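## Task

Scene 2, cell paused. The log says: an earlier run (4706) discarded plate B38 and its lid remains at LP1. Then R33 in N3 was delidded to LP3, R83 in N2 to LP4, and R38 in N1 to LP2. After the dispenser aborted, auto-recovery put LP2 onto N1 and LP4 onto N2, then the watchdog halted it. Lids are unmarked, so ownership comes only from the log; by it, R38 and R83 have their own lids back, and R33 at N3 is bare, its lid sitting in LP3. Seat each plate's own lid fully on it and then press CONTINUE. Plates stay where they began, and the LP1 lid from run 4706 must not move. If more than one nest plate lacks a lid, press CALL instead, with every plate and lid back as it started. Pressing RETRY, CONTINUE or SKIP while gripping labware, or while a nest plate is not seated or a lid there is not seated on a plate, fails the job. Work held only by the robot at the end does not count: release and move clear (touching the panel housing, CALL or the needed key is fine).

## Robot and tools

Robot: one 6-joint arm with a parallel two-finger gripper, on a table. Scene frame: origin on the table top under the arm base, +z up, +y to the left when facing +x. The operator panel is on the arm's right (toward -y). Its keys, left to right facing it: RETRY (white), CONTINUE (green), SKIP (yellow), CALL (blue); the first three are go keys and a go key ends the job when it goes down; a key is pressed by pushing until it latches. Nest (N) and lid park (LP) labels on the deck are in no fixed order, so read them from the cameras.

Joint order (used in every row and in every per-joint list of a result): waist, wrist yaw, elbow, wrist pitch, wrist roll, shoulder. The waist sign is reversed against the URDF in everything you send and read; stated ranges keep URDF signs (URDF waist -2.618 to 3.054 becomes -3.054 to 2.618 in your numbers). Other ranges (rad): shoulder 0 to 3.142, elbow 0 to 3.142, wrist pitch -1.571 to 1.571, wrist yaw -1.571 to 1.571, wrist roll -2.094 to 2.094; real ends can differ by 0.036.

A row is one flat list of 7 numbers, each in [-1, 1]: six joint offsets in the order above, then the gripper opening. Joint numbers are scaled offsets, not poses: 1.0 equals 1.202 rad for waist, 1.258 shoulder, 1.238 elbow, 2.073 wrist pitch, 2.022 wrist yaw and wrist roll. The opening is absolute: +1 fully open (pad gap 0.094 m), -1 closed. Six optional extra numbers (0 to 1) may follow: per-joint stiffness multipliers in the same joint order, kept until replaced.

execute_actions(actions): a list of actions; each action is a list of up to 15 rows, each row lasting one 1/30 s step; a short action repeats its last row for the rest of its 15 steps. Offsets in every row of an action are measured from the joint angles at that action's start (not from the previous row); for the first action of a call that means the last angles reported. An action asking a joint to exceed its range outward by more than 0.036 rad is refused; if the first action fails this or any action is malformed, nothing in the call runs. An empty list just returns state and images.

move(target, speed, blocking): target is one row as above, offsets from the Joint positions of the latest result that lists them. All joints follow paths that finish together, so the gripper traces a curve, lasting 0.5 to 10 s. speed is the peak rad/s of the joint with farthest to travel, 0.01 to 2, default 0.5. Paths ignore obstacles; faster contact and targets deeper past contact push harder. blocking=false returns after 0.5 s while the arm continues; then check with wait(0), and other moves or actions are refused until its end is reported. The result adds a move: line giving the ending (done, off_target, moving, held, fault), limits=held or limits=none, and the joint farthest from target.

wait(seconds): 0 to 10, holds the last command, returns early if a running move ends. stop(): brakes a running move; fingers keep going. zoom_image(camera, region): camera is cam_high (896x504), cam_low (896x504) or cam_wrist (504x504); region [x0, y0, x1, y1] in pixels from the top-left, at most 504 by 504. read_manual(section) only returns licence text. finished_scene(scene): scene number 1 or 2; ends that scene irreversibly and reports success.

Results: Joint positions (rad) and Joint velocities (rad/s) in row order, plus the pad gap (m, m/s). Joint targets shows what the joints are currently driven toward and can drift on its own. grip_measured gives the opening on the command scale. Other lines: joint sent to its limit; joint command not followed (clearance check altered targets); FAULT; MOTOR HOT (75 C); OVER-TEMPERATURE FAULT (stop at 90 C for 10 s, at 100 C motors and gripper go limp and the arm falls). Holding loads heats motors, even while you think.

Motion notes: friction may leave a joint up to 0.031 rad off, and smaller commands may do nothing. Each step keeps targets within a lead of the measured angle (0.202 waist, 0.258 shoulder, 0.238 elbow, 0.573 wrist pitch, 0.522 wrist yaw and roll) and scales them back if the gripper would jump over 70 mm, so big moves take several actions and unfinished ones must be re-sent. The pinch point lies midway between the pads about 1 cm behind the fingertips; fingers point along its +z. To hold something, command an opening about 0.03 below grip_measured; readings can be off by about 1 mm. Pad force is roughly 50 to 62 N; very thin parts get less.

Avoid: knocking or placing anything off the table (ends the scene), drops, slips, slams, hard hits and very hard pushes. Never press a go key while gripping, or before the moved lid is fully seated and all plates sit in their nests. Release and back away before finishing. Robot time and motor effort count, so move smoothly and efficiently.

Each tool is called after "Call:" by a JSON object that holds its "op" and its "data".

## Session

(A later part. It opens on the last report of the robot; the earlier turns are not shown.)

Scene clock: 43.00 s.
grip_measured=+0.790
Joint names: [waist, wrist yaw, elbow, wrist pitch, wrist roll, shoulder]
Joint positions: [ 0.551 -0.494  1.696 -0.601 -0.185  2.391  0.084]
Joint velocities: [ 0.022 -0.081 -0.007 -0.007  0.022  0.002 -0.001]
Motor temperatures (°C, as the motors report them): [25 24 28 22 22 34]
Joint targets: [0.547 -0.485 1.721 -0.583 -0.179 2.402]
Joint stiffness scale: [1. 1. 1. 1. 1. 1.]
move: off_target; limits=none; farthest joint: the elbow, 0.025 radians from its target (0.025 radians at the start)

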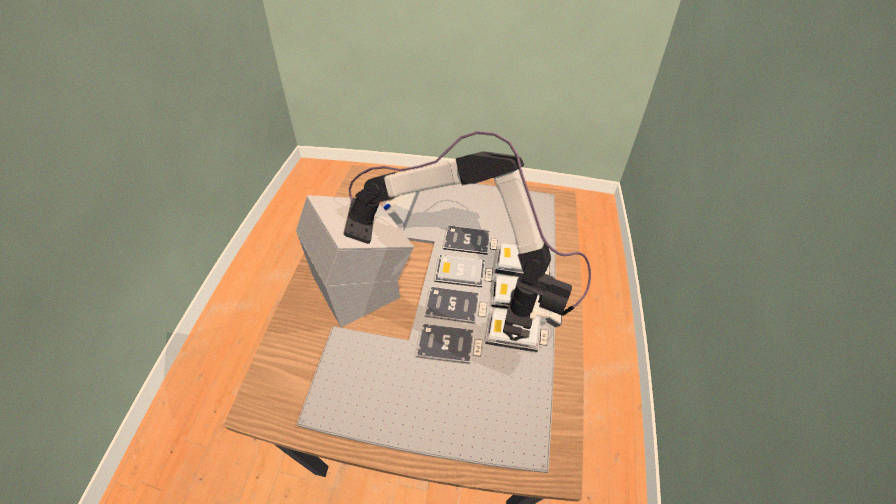

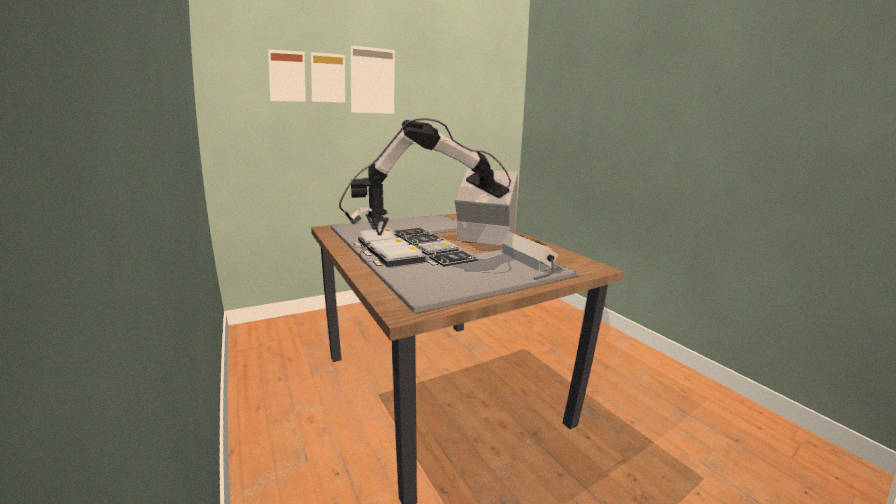

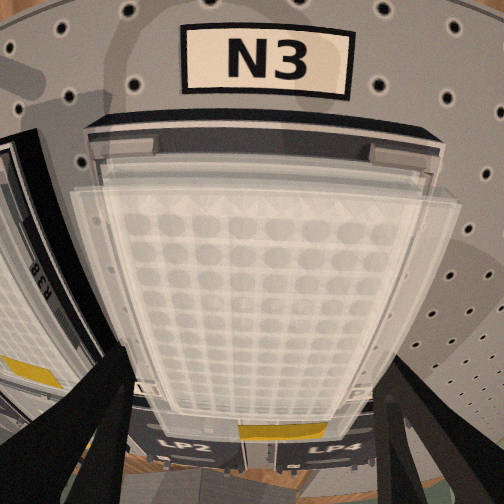

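Call:
{"op": "execute_actions", "data": {"actions": [[[-0.004,0.005,0.02,0.0097,0.004,0.0100,0.76],[-0.005,0.005,0.02,0.0107,0.005,0.0114,0.76],[-0.006,0.005,0.02,0.0117,0.006,0.0128,0.76],[-0.007,0.005,0.02,0.0127,0.007,0.0142,0.76],[-0.008,0.005,0.02,0.0137,0.008,0.0156,0.76],[-0.0087,0.005,0.02,0.0147,0.009,0.017,0.76],[-0.0094,0.005,0.02,0.0157,0.01,0.0184,0.76],[-0.0101,0.005,0.02,0.0167,0.0105,0.0198,0.76],[-0.0108,0.005,0.02,0.0177,0.011,0.0212,0.76],[-0.0115,0.005,0.02,0.0187,0.0115,0.0226,0.76],[-0.0122,0.005,0.02,0.0197,0.012,0.024,0.76],[-0.0129,0.005,0.02,0.0207,0.012,0.0254,0.76],[-0.0135,0.005,0.02,0.0217,0.012,0.027,0.76]]]}}

Call:
{"op": "wait", "data": {"seconds": 0.3}}

Call:
{"op": "zoom_image", "data": {"camera": "cam_low", "region": [340, 190, 420, 270]}}

Scene clock: 50.20 s.
grip_measured=+0.790
Joint names: [waist, wrist yaw, elbow, wrist pitch, wrist roll, shoulder]
Joint positions: [ 0.54  -0.493  1.696 -0.578 -0.168  2.403  0.084]
Joint velocities: [-0.002 -0.051  0.012 -0.051  0.022  0.007 -0.001]
Motor temperatures (°C, as the motors report them): [25 24 29 22 22 35]
Joint targets: [0.534 -0.484 1.721 -0.556 -0.161 2.425]
Joint stiffness scale: [1. 1. 1. 1. 1. 1.]

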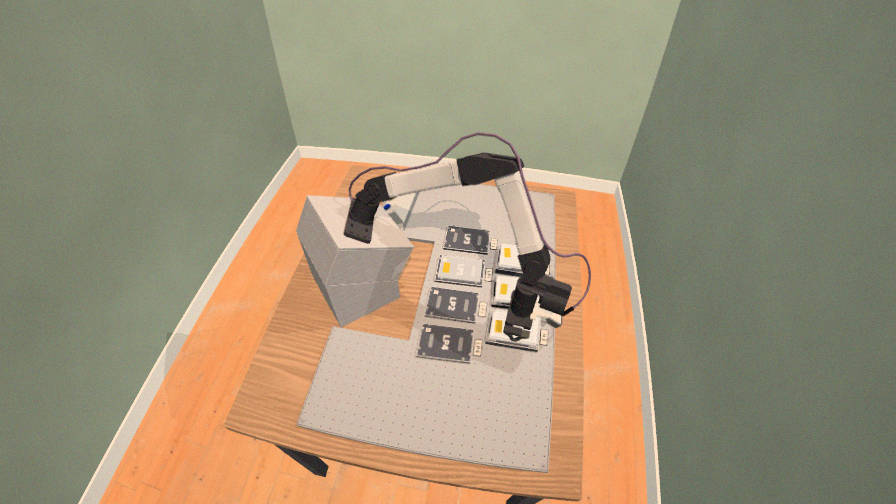

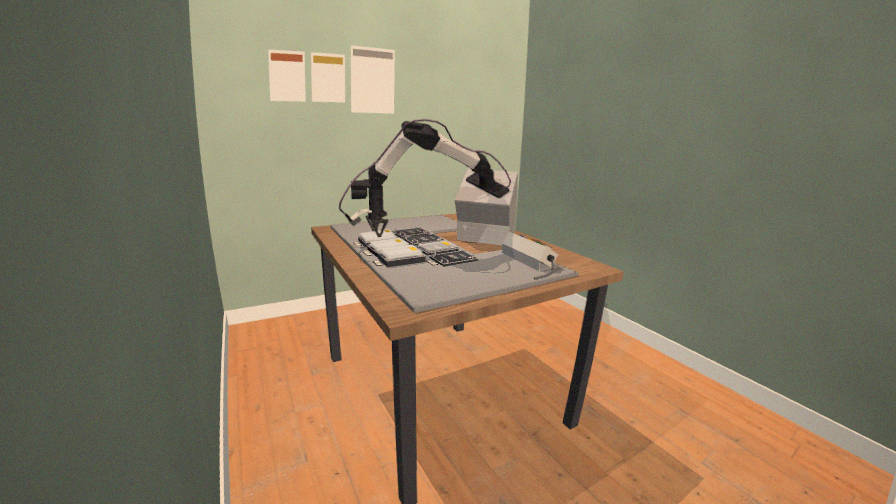

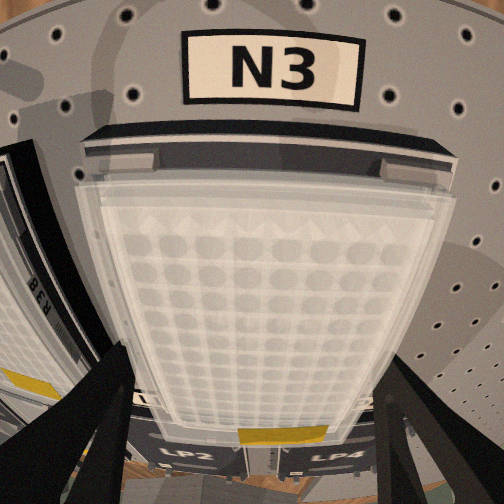

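Scene clock: 50.50 s.
grip_measured=+0.790
Joint names: [waist, wrist yaw, elbow, wrist pitch, wrist roll, shoulder]
Joint positions: [ 0.54  -0.493  1.696 -0.577 -0.165  2.403  0.084]
Joint velocities: [ 0.007 -0.051  0.022  0.007 -0.007 -0.002 -0.001]
Motor temperatures (°C, as the motors report them): [25 24 29 22 22 35]
Joint targets: [0.534 -0.484 1.721 -0.556 -0.160 2.425]
Joint stiffness scale: [1. 1. 1. 1. 1. 1.]
wait: 0.30 s; at rest by 0.23 s

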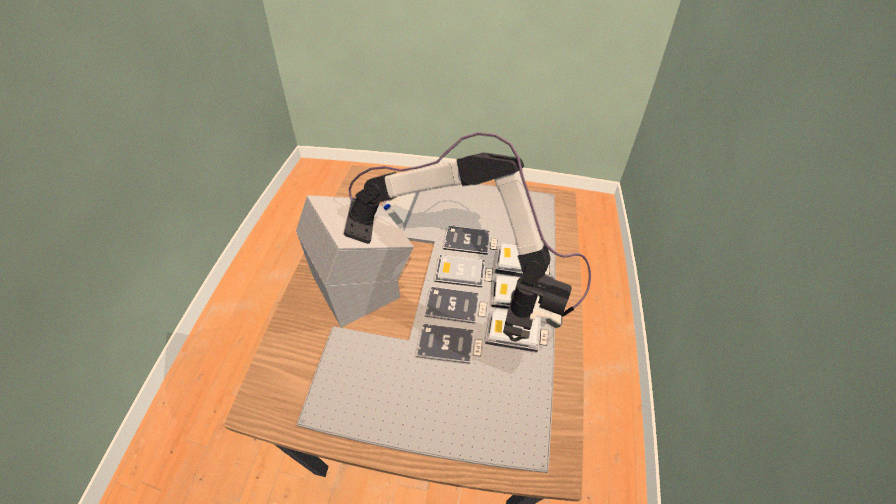

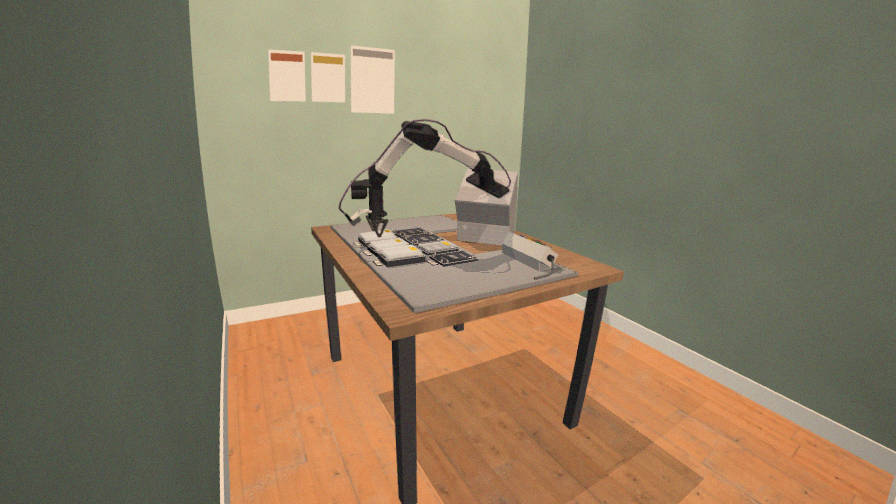

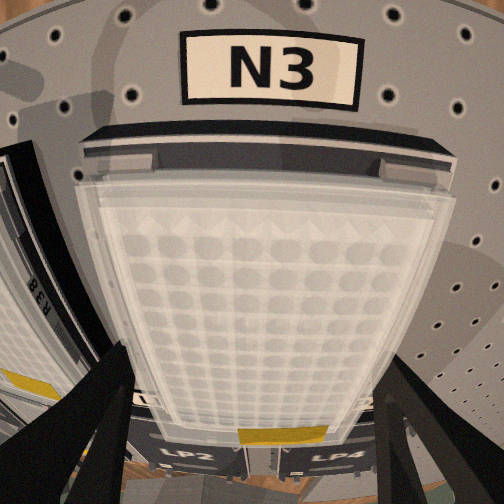

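Region (340, 190, 420, 270) of cam_low's 896x504 image, scaled by 6.300, with more detail than that image has.

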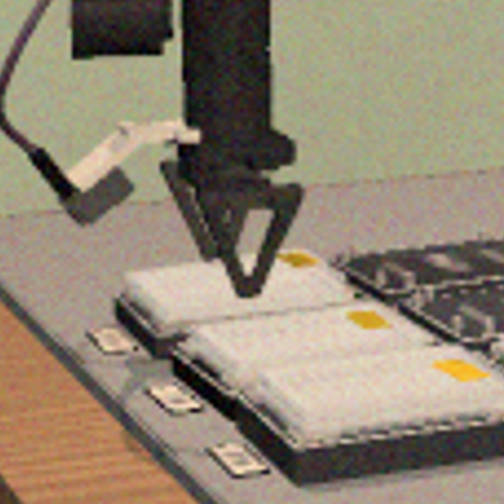

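Call:
{"op": "move", "data": {"target": [0.0, 0.0045, 0.016, -0.015, 0.002, 0.012, 0.76], "speed": 0.06}}

Call:
{"op": "execute_actions", "data": {"actions": [[[0,0.003,0.016,0.004,0.002,0.013,0.76],[0,0.003,0.016,0.006,0.002,0.014,0.76],[0,0.003,0.016,0.008,0.002,0.015,0.76],[0,0.003,0.016,0.0085,0.002,0.016,0.76],[0,0.003,0.016,0.009,0.002,0.017,0.76],[0,0.003,0.016,0.0095,0.002,0.018,0.76],[0,0.003,0.016,0.010,0.002,0.019,0.76],[0,0.003,0.016,0.0105,0.002,0.020,0.76],[0,0.003,0.016,0.011,0.002,0.021,0.76],[0,0.003,0.016,0.0115,0.002,0.022,0.76],[0,0.003,0.016,0.012,0.002,0.023,0.76],[0,0.003,0.016,0.0125,0.002,0.024,0.76]]]}}

Call:
{"op": "zoom_image", "data": {"camera": "cam_low", "region": [340, 190, 420, 270]}}

Scene clock: 54.70 s.
grip_measured=+0.790
Joint names: [waist, wrist yaw, elbow, wrist pitch, wrist roll, shoulder]
Joint positions: [ 0.54  -0.49   1.696 -0.581 -0.165  2.403  0.084]
Joint velocities: [-0.012  0.037 -0.012 -0.022  0.007 -0.007 -0.001]
Motor temperatures (°C, as the motors report them): [25 24 29 22 22 36]
Joint targets: [0.540 -0.483 1.716 -0.608 -0.161 2.418]
Joint stiffness scale: [1. 1. 1. 1. 1. 1.]
move: off_target; limits=none; farthest joint: the wrist pitch, 0.027 radians from its target (0.031 radians at the start)

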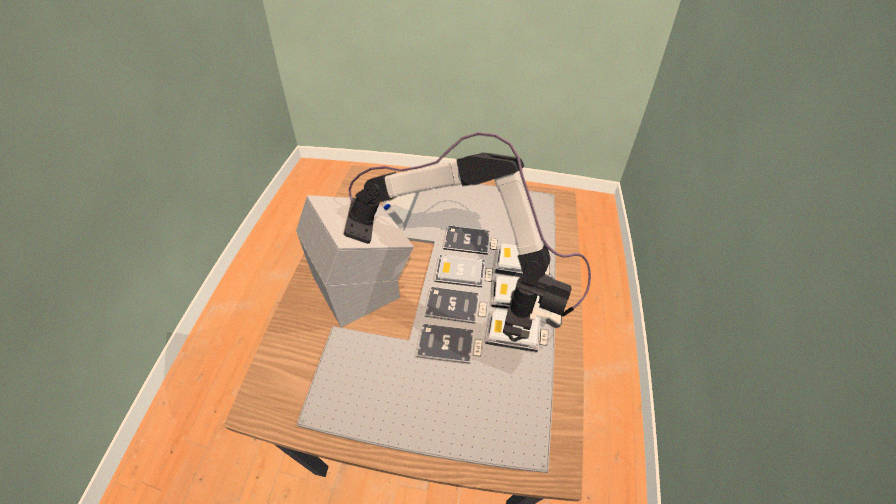

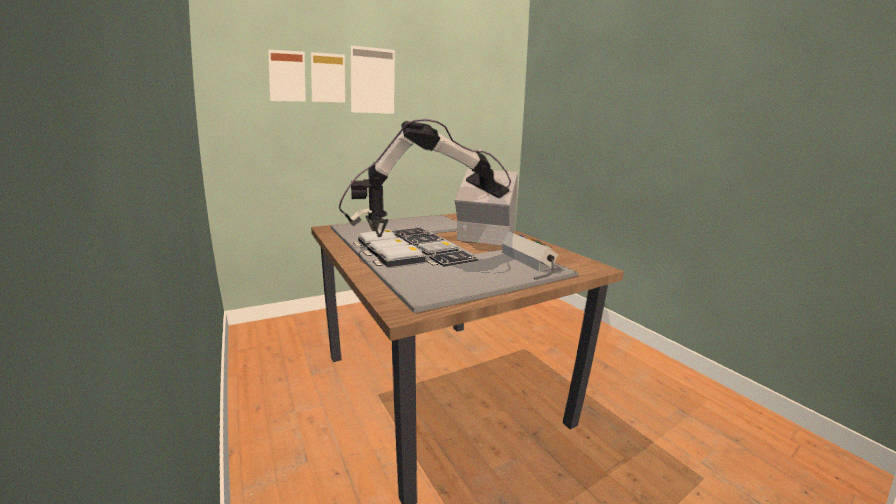

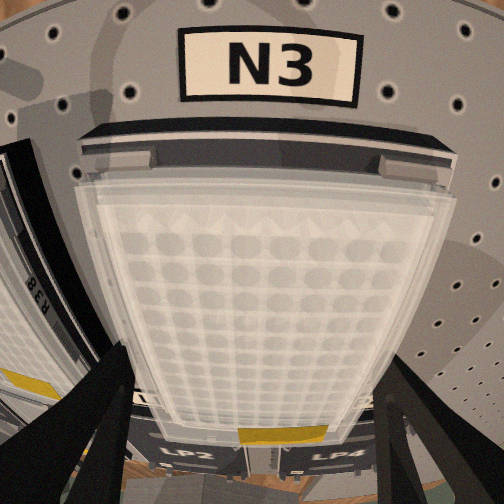

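Scene clock: 55.20 s.
grip_measured=+0.790
Joint names: [waist, wrist yaw, elbow, wrist pitch, wrist roll, shoulder]
Joint positions: [ 0.54  -0.49   1.696 -0.58  -0.165  2.403  0.084]
Joint velocities: [ 0.022  0.051 -0.002  0.007 -0.037  0.002  0.001]
Motor temperatures (°C, as the motors report them): [25 24 29 22 22 36]
Joint targets: [0.540 -0.484 1.716 -0.555 -0.161 2.433]
Joint stiffness scale: [1. 1. 1. 1. 1. 1.]

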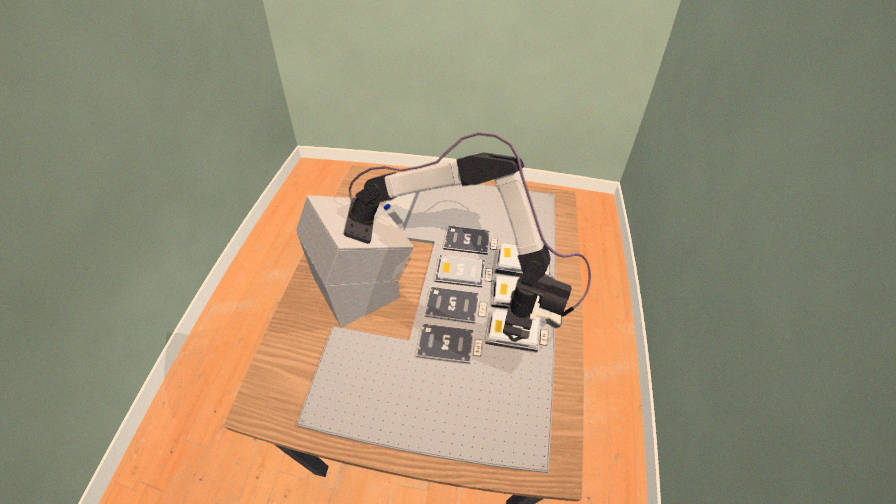

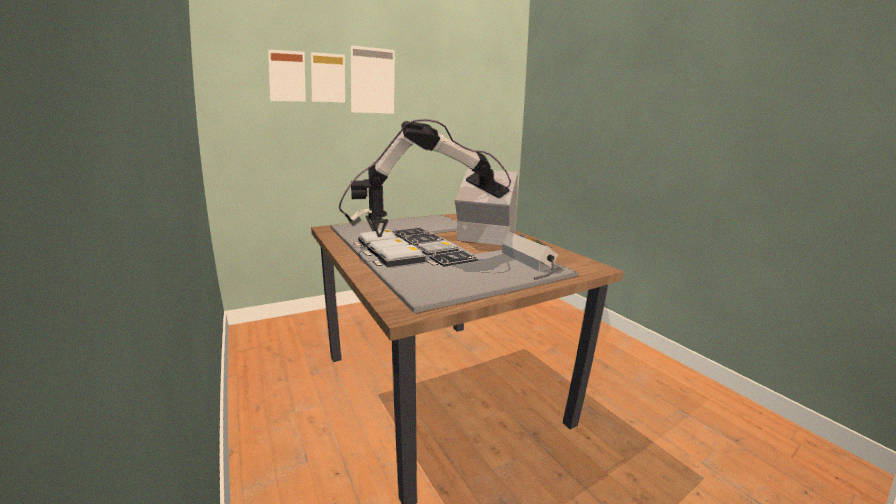

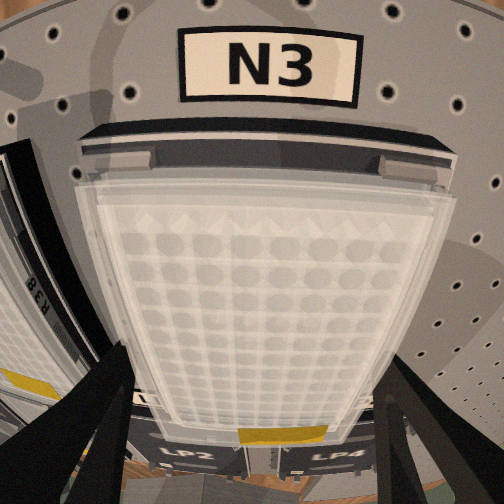

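Region (340, 190, 420, 270) of cam_low's 896x504 image, scaled by 6.300, with more detail than that image has.

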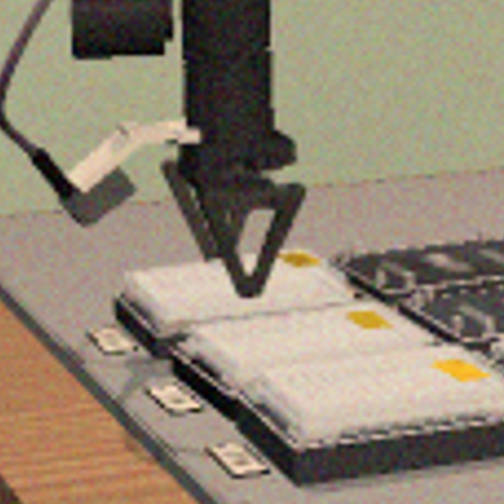

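Call:
{"op": "execute_actions", "data": {"actions": [[[0.004,0.003,0,-0.008,0,0.005,0.76],[0.008,0.003,0,-0.016,0,0.005,0.76]],[[0,0,0,0,0,0,0.78],[0,0,0,0,0,0,0.79],[0,0,0,0,0,0,0.8],[0,0,0,0,0,0,0.81],[0,0,0,0,0,0,0.83],[0,0,0,0,0,0,0.86],[0,0,0,0,0,0,0.9],[0,0,0,0,0,0,1]]]}}

Call:
{"op": "zoom_image", "data": {"camera": "cam_low", "region": [340, 190, 420, 270]}}

Scene clock: 59.33 s.
grip_measured=+1.000
Joint names: [waist, wrist yaw, elbow, wrist pitch, wrist roll, shoulder]
Joint positions: [ 0.54  -0.489  1.696 -0.594 -0.165  2.403  0.094]
Joint velocities: [ 0.007  0.007 -0.002  0.081 -0.037 -0.012  0.   ]
Motor temperatures (°C, as the motors report them): [26 24 29 22 22 36]
Joint targets: [0.540 -0.489 1.696 -0.594 -0.165 2.403]
Joint stiffness scale: [1. 1. 1. 1. 1. 1.]

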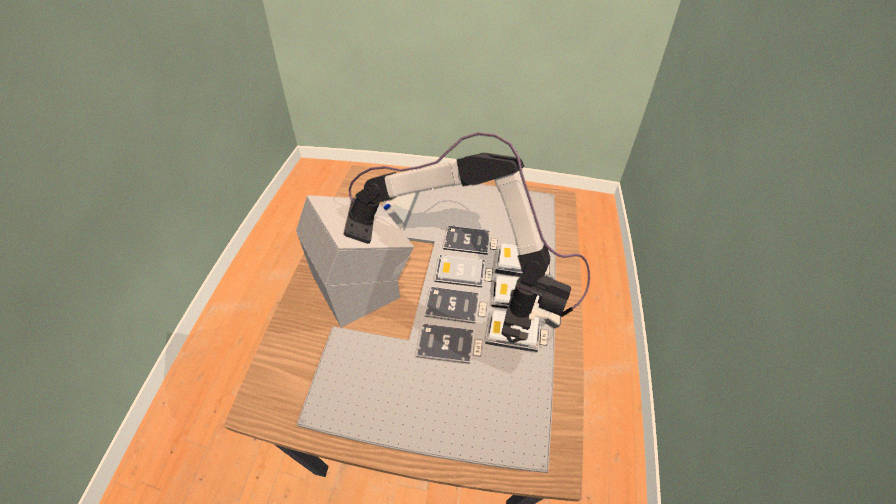

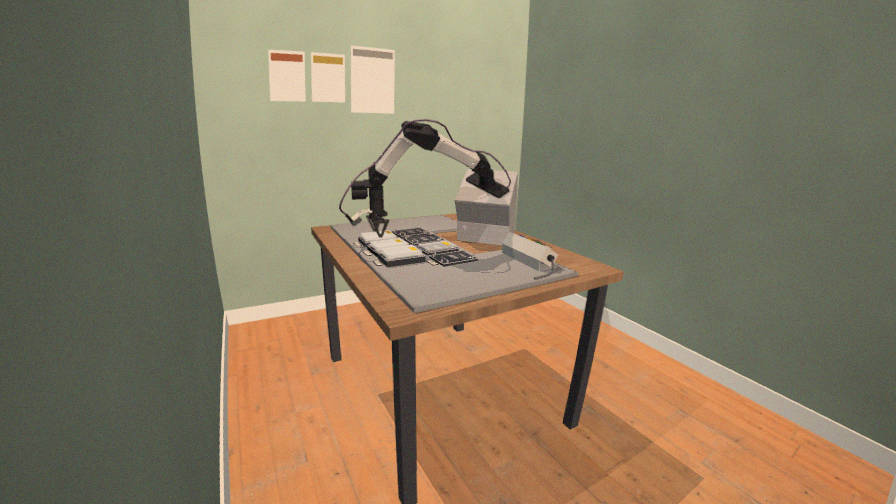

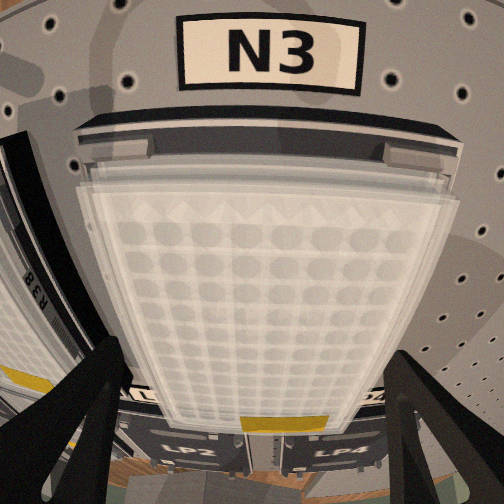

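Region (340, 190, 420, 270) of cam_low's 896x504 image, scaled by 6.300, with more detail than that image has.

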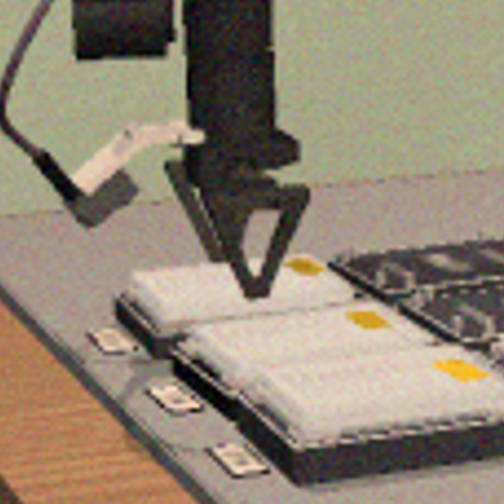

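Call:
{"op": "move", "data": {"target": [0.045, -0.01, -0.04, -0.05, 0, -0.115, 1], "speed": 0.3}}

Call:
{"op": "move", "data": {"target": [-0.2, 0.04, 0, -0.12, 0.08, -0.25, 1], "speed": 0.6}}

Call:
{"op": "zoom_image", "data": {"camera": "cam_low", "region": [345, 215, 435, 275]}}

Scene clock: 68.27 s.
grip_measured=+1.000
Joint names: [waist, wrist yaw, elbow, wrist pitch, wrist roll, shoulder]
Joint positions: [ 0.587 -0.499  1.673 -0.68  -0.165  2.276  0.094]
Joint velocities: [ 0.007  0.007 -0.022  0.051 -0.051  0.002  0.   ]
Motor temperatures (°C, as the motors report them): [26 24 29 22 22 38]
Joint targets: [0.594 -0.509 1.646 -0.698 -0.165 2.258]
Joint stiffness scale: [1. 1. 1. 1. 1. 1.]
move: off_target; limits=none; farthest joint: the elbow, 0.026 radians from its target (0.050 radians at the start)

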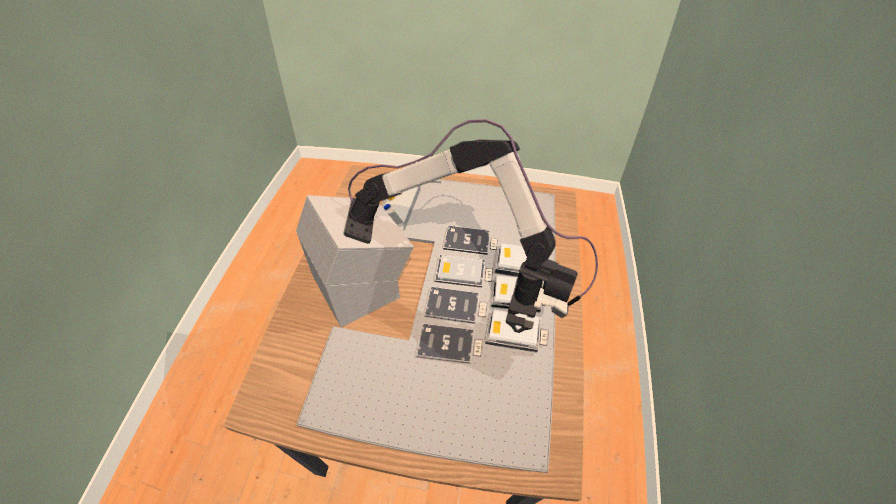

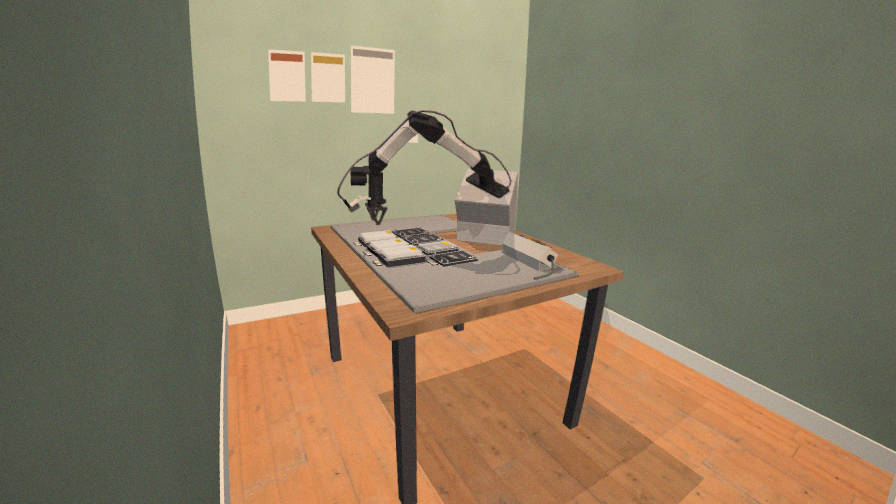

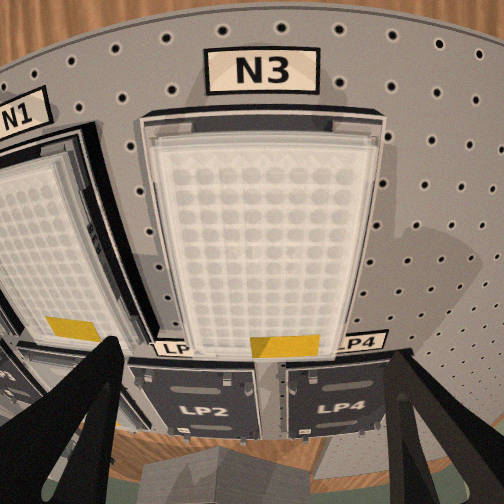

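Scene clock: 69.57 s.
grip_measured=+1.000
Joint names: [waist, wrist yaw, elbow, wrist pitch, wrist roll, shoulder]
Joint positions: [ 0.343 -0.429  1.673 -0.911 -0.009  1.972  0.094]
Joint velocities: [ 0.017 -0.081  0.007  0.022 -0.022 -0.002  0.   ]
Motor temperatures (°C, as the motors report them): [26 24 29 22 22 38]
Joint targets: [0.347 -0.419 1.673 -0.929 -0.003 1.962]
Joint stiffness scale: [1. 1. 1. 1. 1. 1.]
move: done; limits=none; farthest joint: the wrist pitch, 0.017 radians from its target (0.248 radians at the start)

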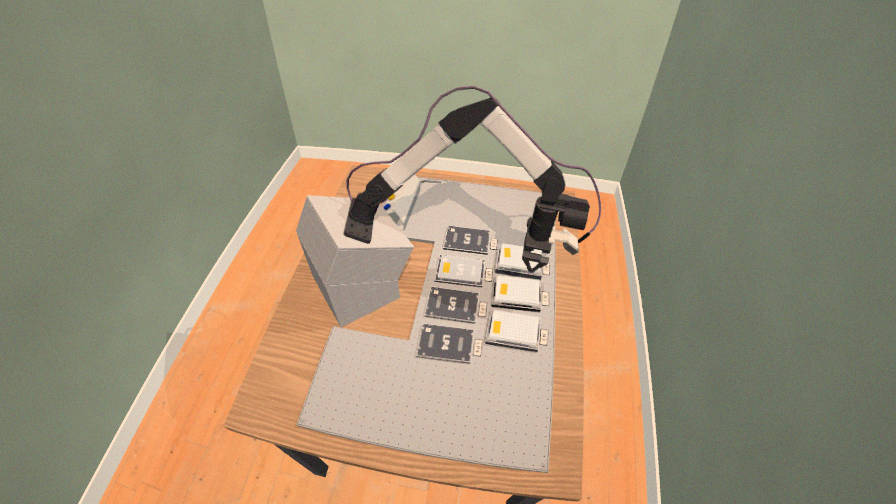

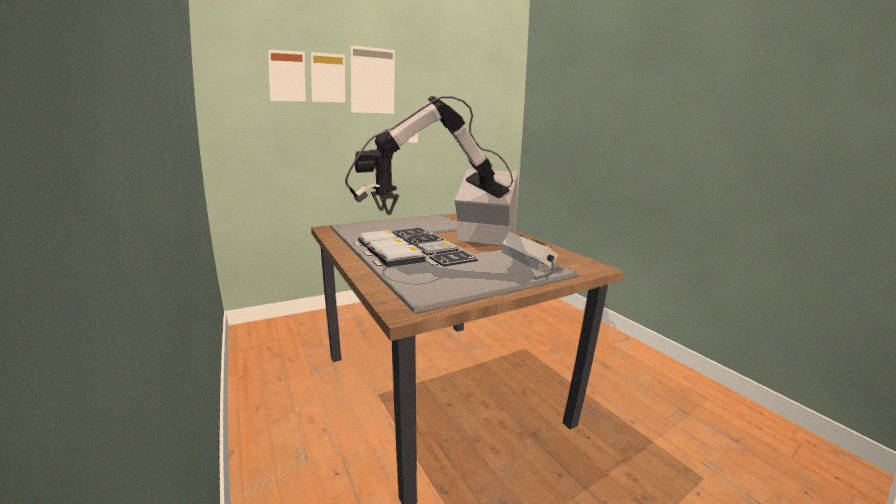

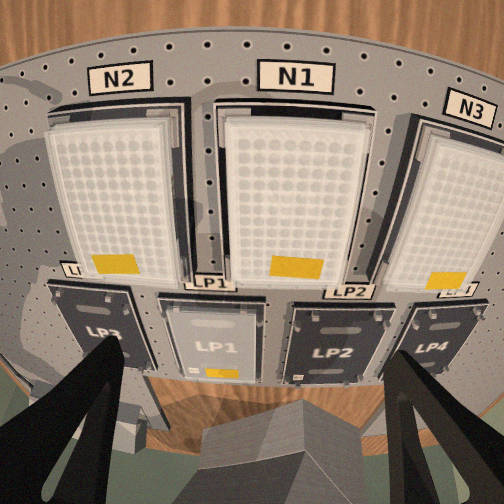

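Region (345, 215, 435, 275) of cam_low's 896x504 image, scaled by 5.600, with more detail than that image has.

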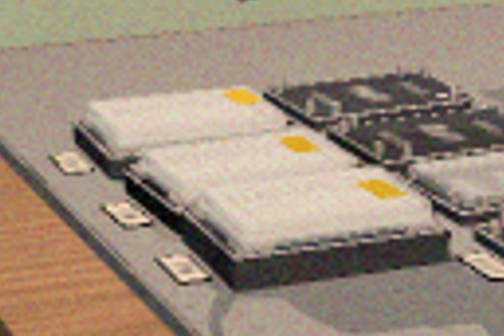

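Call:
{"op": "move", "data": {"target": [-1.0, 0.41, -0.28, 0, 0.2, -0.27, -1], "speed": 1.0}}

Call:
{"op": "move", "data": {"target": [-0.775, 0.33, 0, -0.075, 0.13, 0.39, -1], "speed": 0.8}}

Call:
{"op": "zoom_image", "data": {"camera": "cam_low", "region": [460, 140, 620, 300]}}

Scene clock: 75.70 s.
grip_measured=-0.981
Joint names: [waist, wrist yaw, elbow, wrist pitch, wrist roll, shoulder]
Joint positions: [-0.859  0.389  1.348 -0.91   0.39   1.659  0.001]
Joint velocities: [ 0.007 -0.007  0.007 -0.051 -0.037 -0.022 -0.002]
Motor temperatures (°C, as the motors report them): [26 24 29 22 22 40]
Joint targets: [-0.859 0.400 1.327 -0.912 0.395 1.632]
Joint stiffness scale: [1. 1. 1. 1. 1. 1.]
move: off_target; limits=none; farthest joint: the shoulder, 0.026 radians from its target (0.340 radians at the start)

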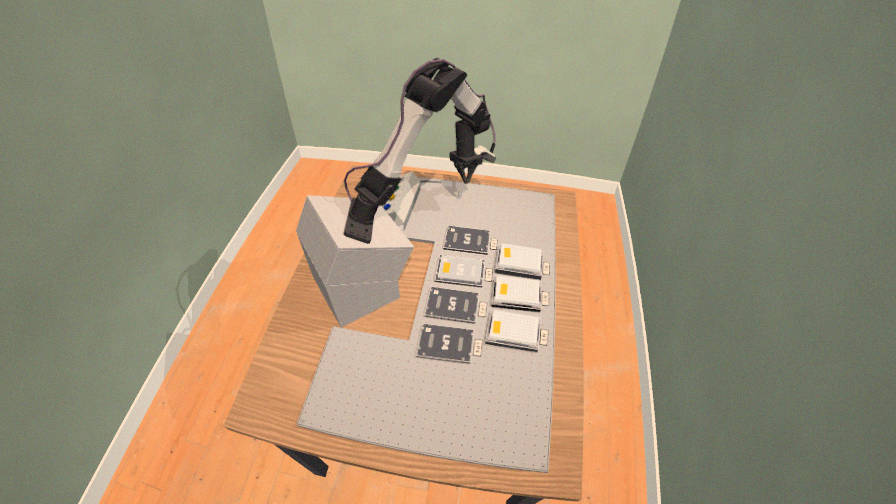

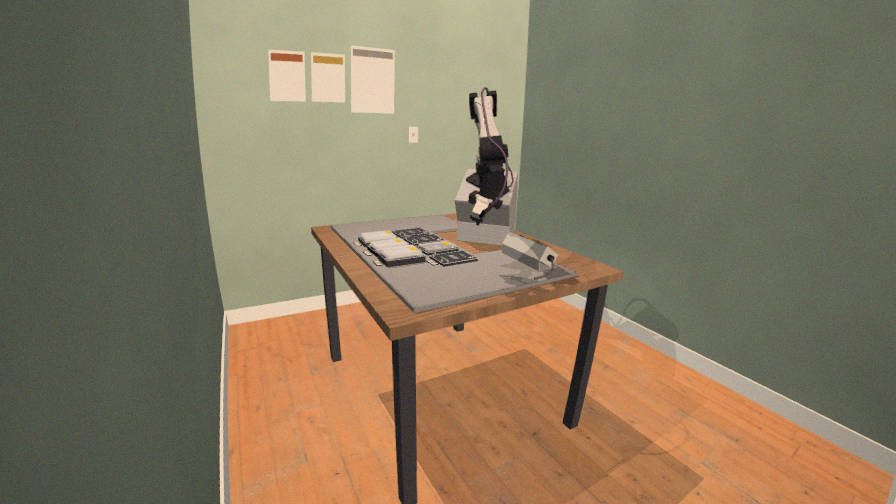

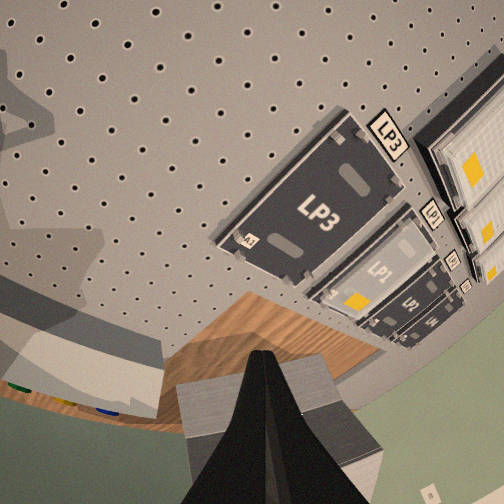

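Scene clock: 77.70 s.
grip_measured=-0.981
Joint names: [waist, wrist yaw, elbow, wrist pitch, wrist roll, shoulder]
Joint positions: [-1.793  1.046  1.348 -1.045  0.648  2.141  0.001]
Joint velocities: [ 0.007  0.037  0.007  0.022 -0.081 -0.002 -0.001]
Motor temperatures (°C, as the motors report them): [26 24 29 22 22 39]
Joint targets: [-1.790 1.056 1.348 -1.065 0.653 2.150]
Joint stiffness scale: [1. 1. 1. 1. 1. 1.]
move: done; limits=none; farthest joint: the wrist pitch, 0.020 radians from its target (0.156 radians at the start)

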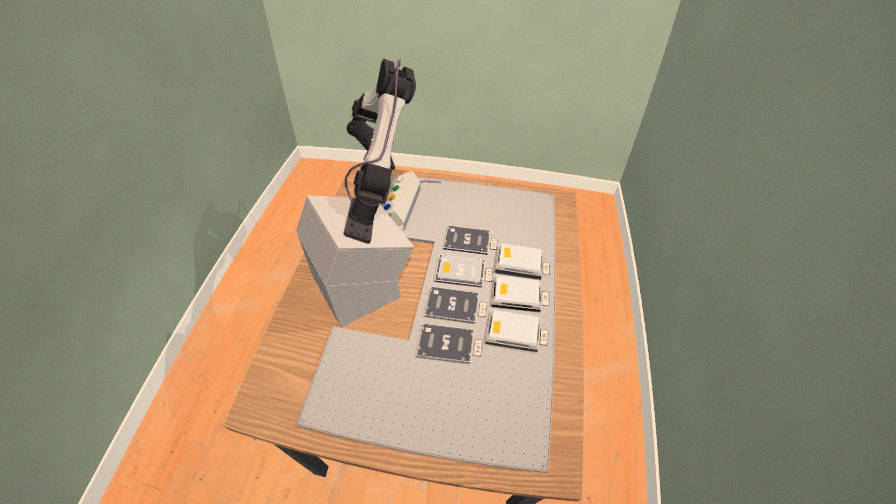

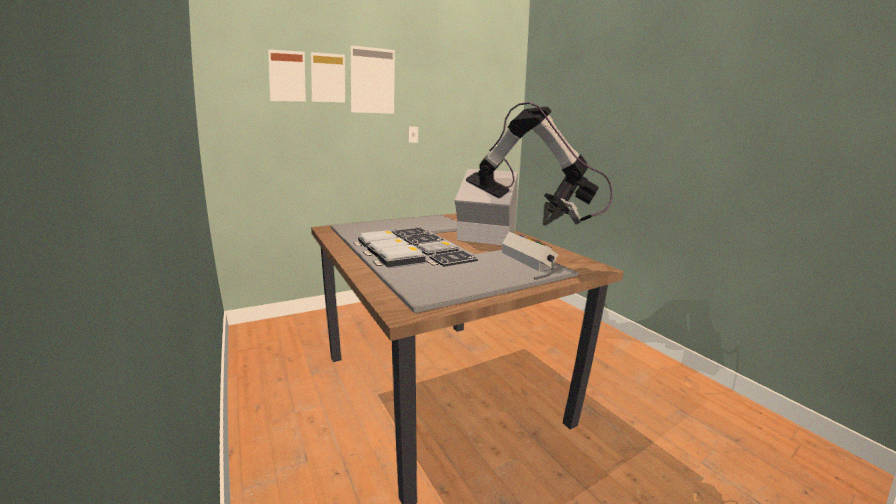

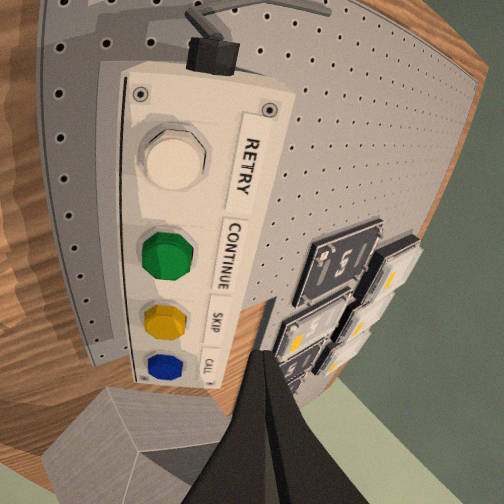

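Region (460, 140, 620, 300) of cam_low's 896x504 image, scaled by 3.150, with more detail than that image has.

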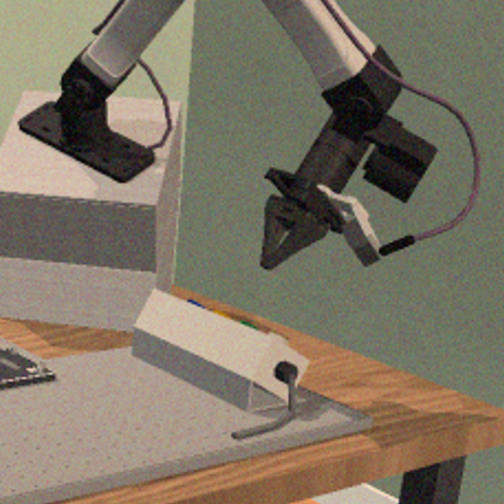

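Call:
{"op": "move", "data": {"target": [0, 0.005, 0, 0.075, 0, 0.12, -1], "speed": 0.3}}

Call:
{"op": "zoom_image", "data": {"camera": "cam_low", "region": [480, 170, 620, 290]}}

Scene clock: 80.57 s.
grip_measured=-0.981
Joint names: [waist, wrist yaw, elbow, wrist pitch, wrist roll, shoulder]
Joint positions: [-1.793  1.047  1.348 -0.905  0.648  2.282  0.001]
Joint velocities: [ 0.002 -0.007 -0.002  0.007 -0.051 -0.002  0.   ]
Motor temperatures (°C, as the motors report them): [26 24 29 22 22 39]
Joint targets: [-1.793 1.056 1.348 -0.890 0.648 2.292]
Joint stiffness scale: [1. 1. 1. 1. 1. 1.]
move: done; limits=none; farthest joint: the wrist pitch, 0.016 radians from its target (0.156 radians at the start)

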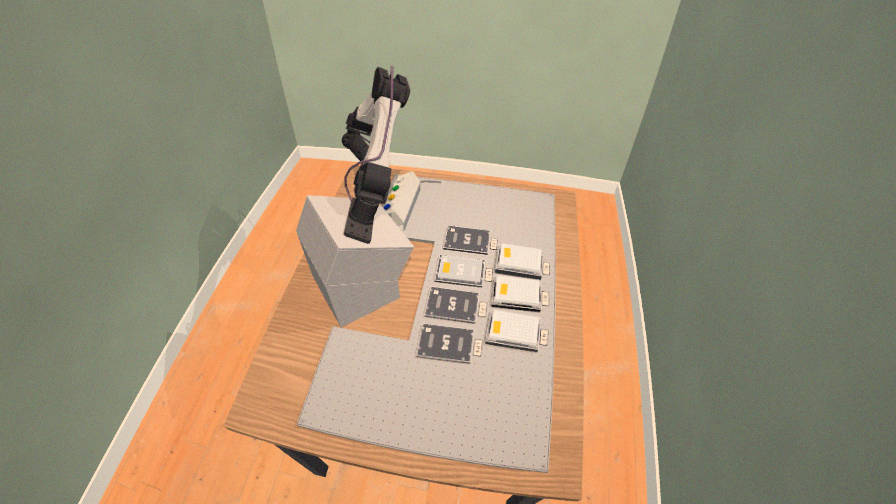

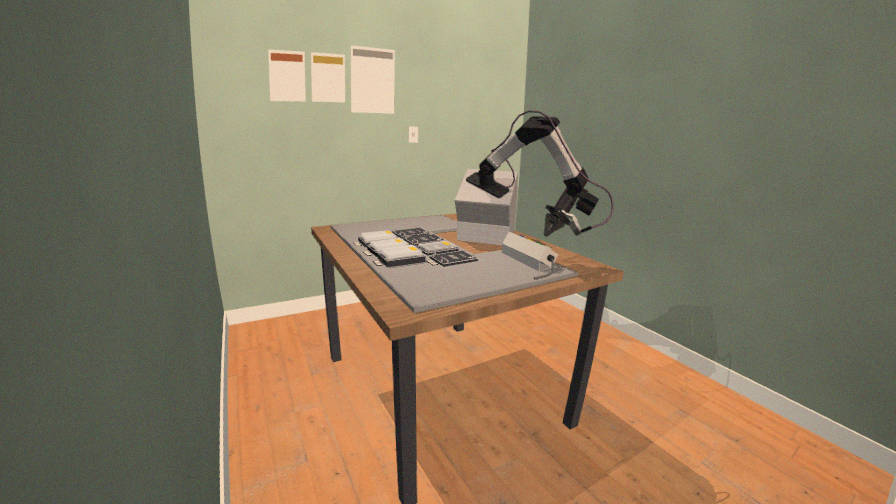

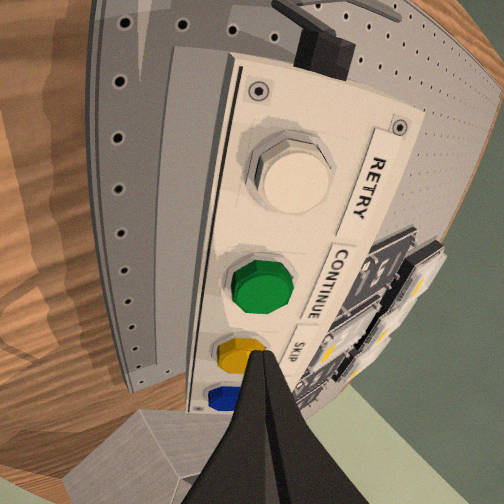

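Region (480, 170, 620, 290) of cam_low's 896x504 image, scaled by 3.600, with more detail than that image has; it fills the top 432 rows of this view, and the rest is white.

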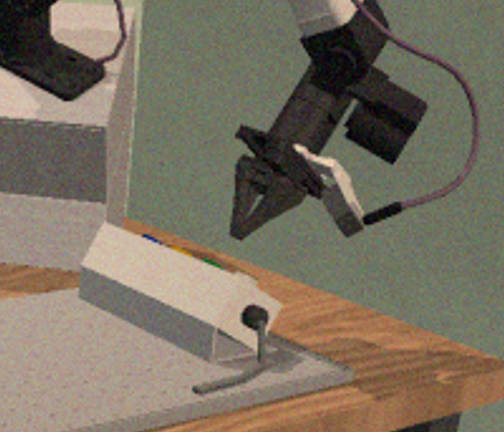

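Call:
{"op": "move", "data": {"target": [0.056, 0.005, 0.044, 0.017, 0, 0.047, -1], "speed": 0.15}}

Scene clock: 84.37 s.
grip_measured=-0.981
Joint names: [waist, wrist yaw, elbow, wrist pitch, wrist roll, shoulder]
Joint positions: [-1.728  1.047  1.377 -0.886  0.648  2.326  0.001]
Joint velocities: [-0.012 -0.007 -0.007  0.007  0.037  0.002 -0.   ]
Motor temperatures (°C, as the motors report them): [26 24 29 22 22 39]
Joint targets: [-1.725 1.057 1.402 -0.870 0.648 2.341]
Joint stiffness scale: [1. 1. 1. 1. 1. 1.]
move: off_target; limits=none; farthest joint: the elbow, 0.025 radians from its target (0.055 radians at the start)

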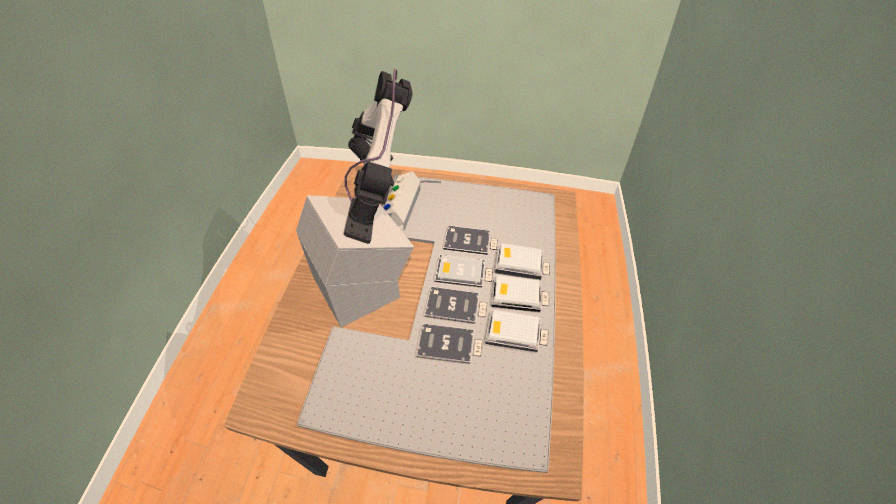

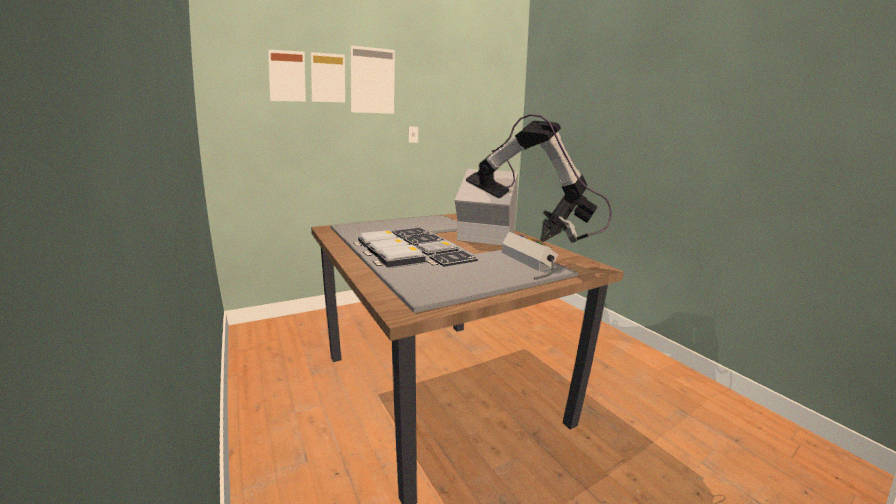

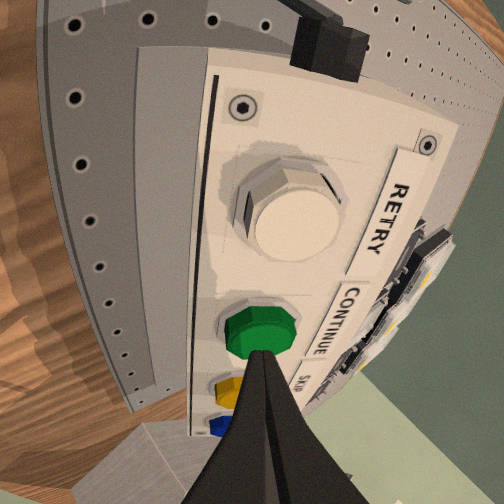

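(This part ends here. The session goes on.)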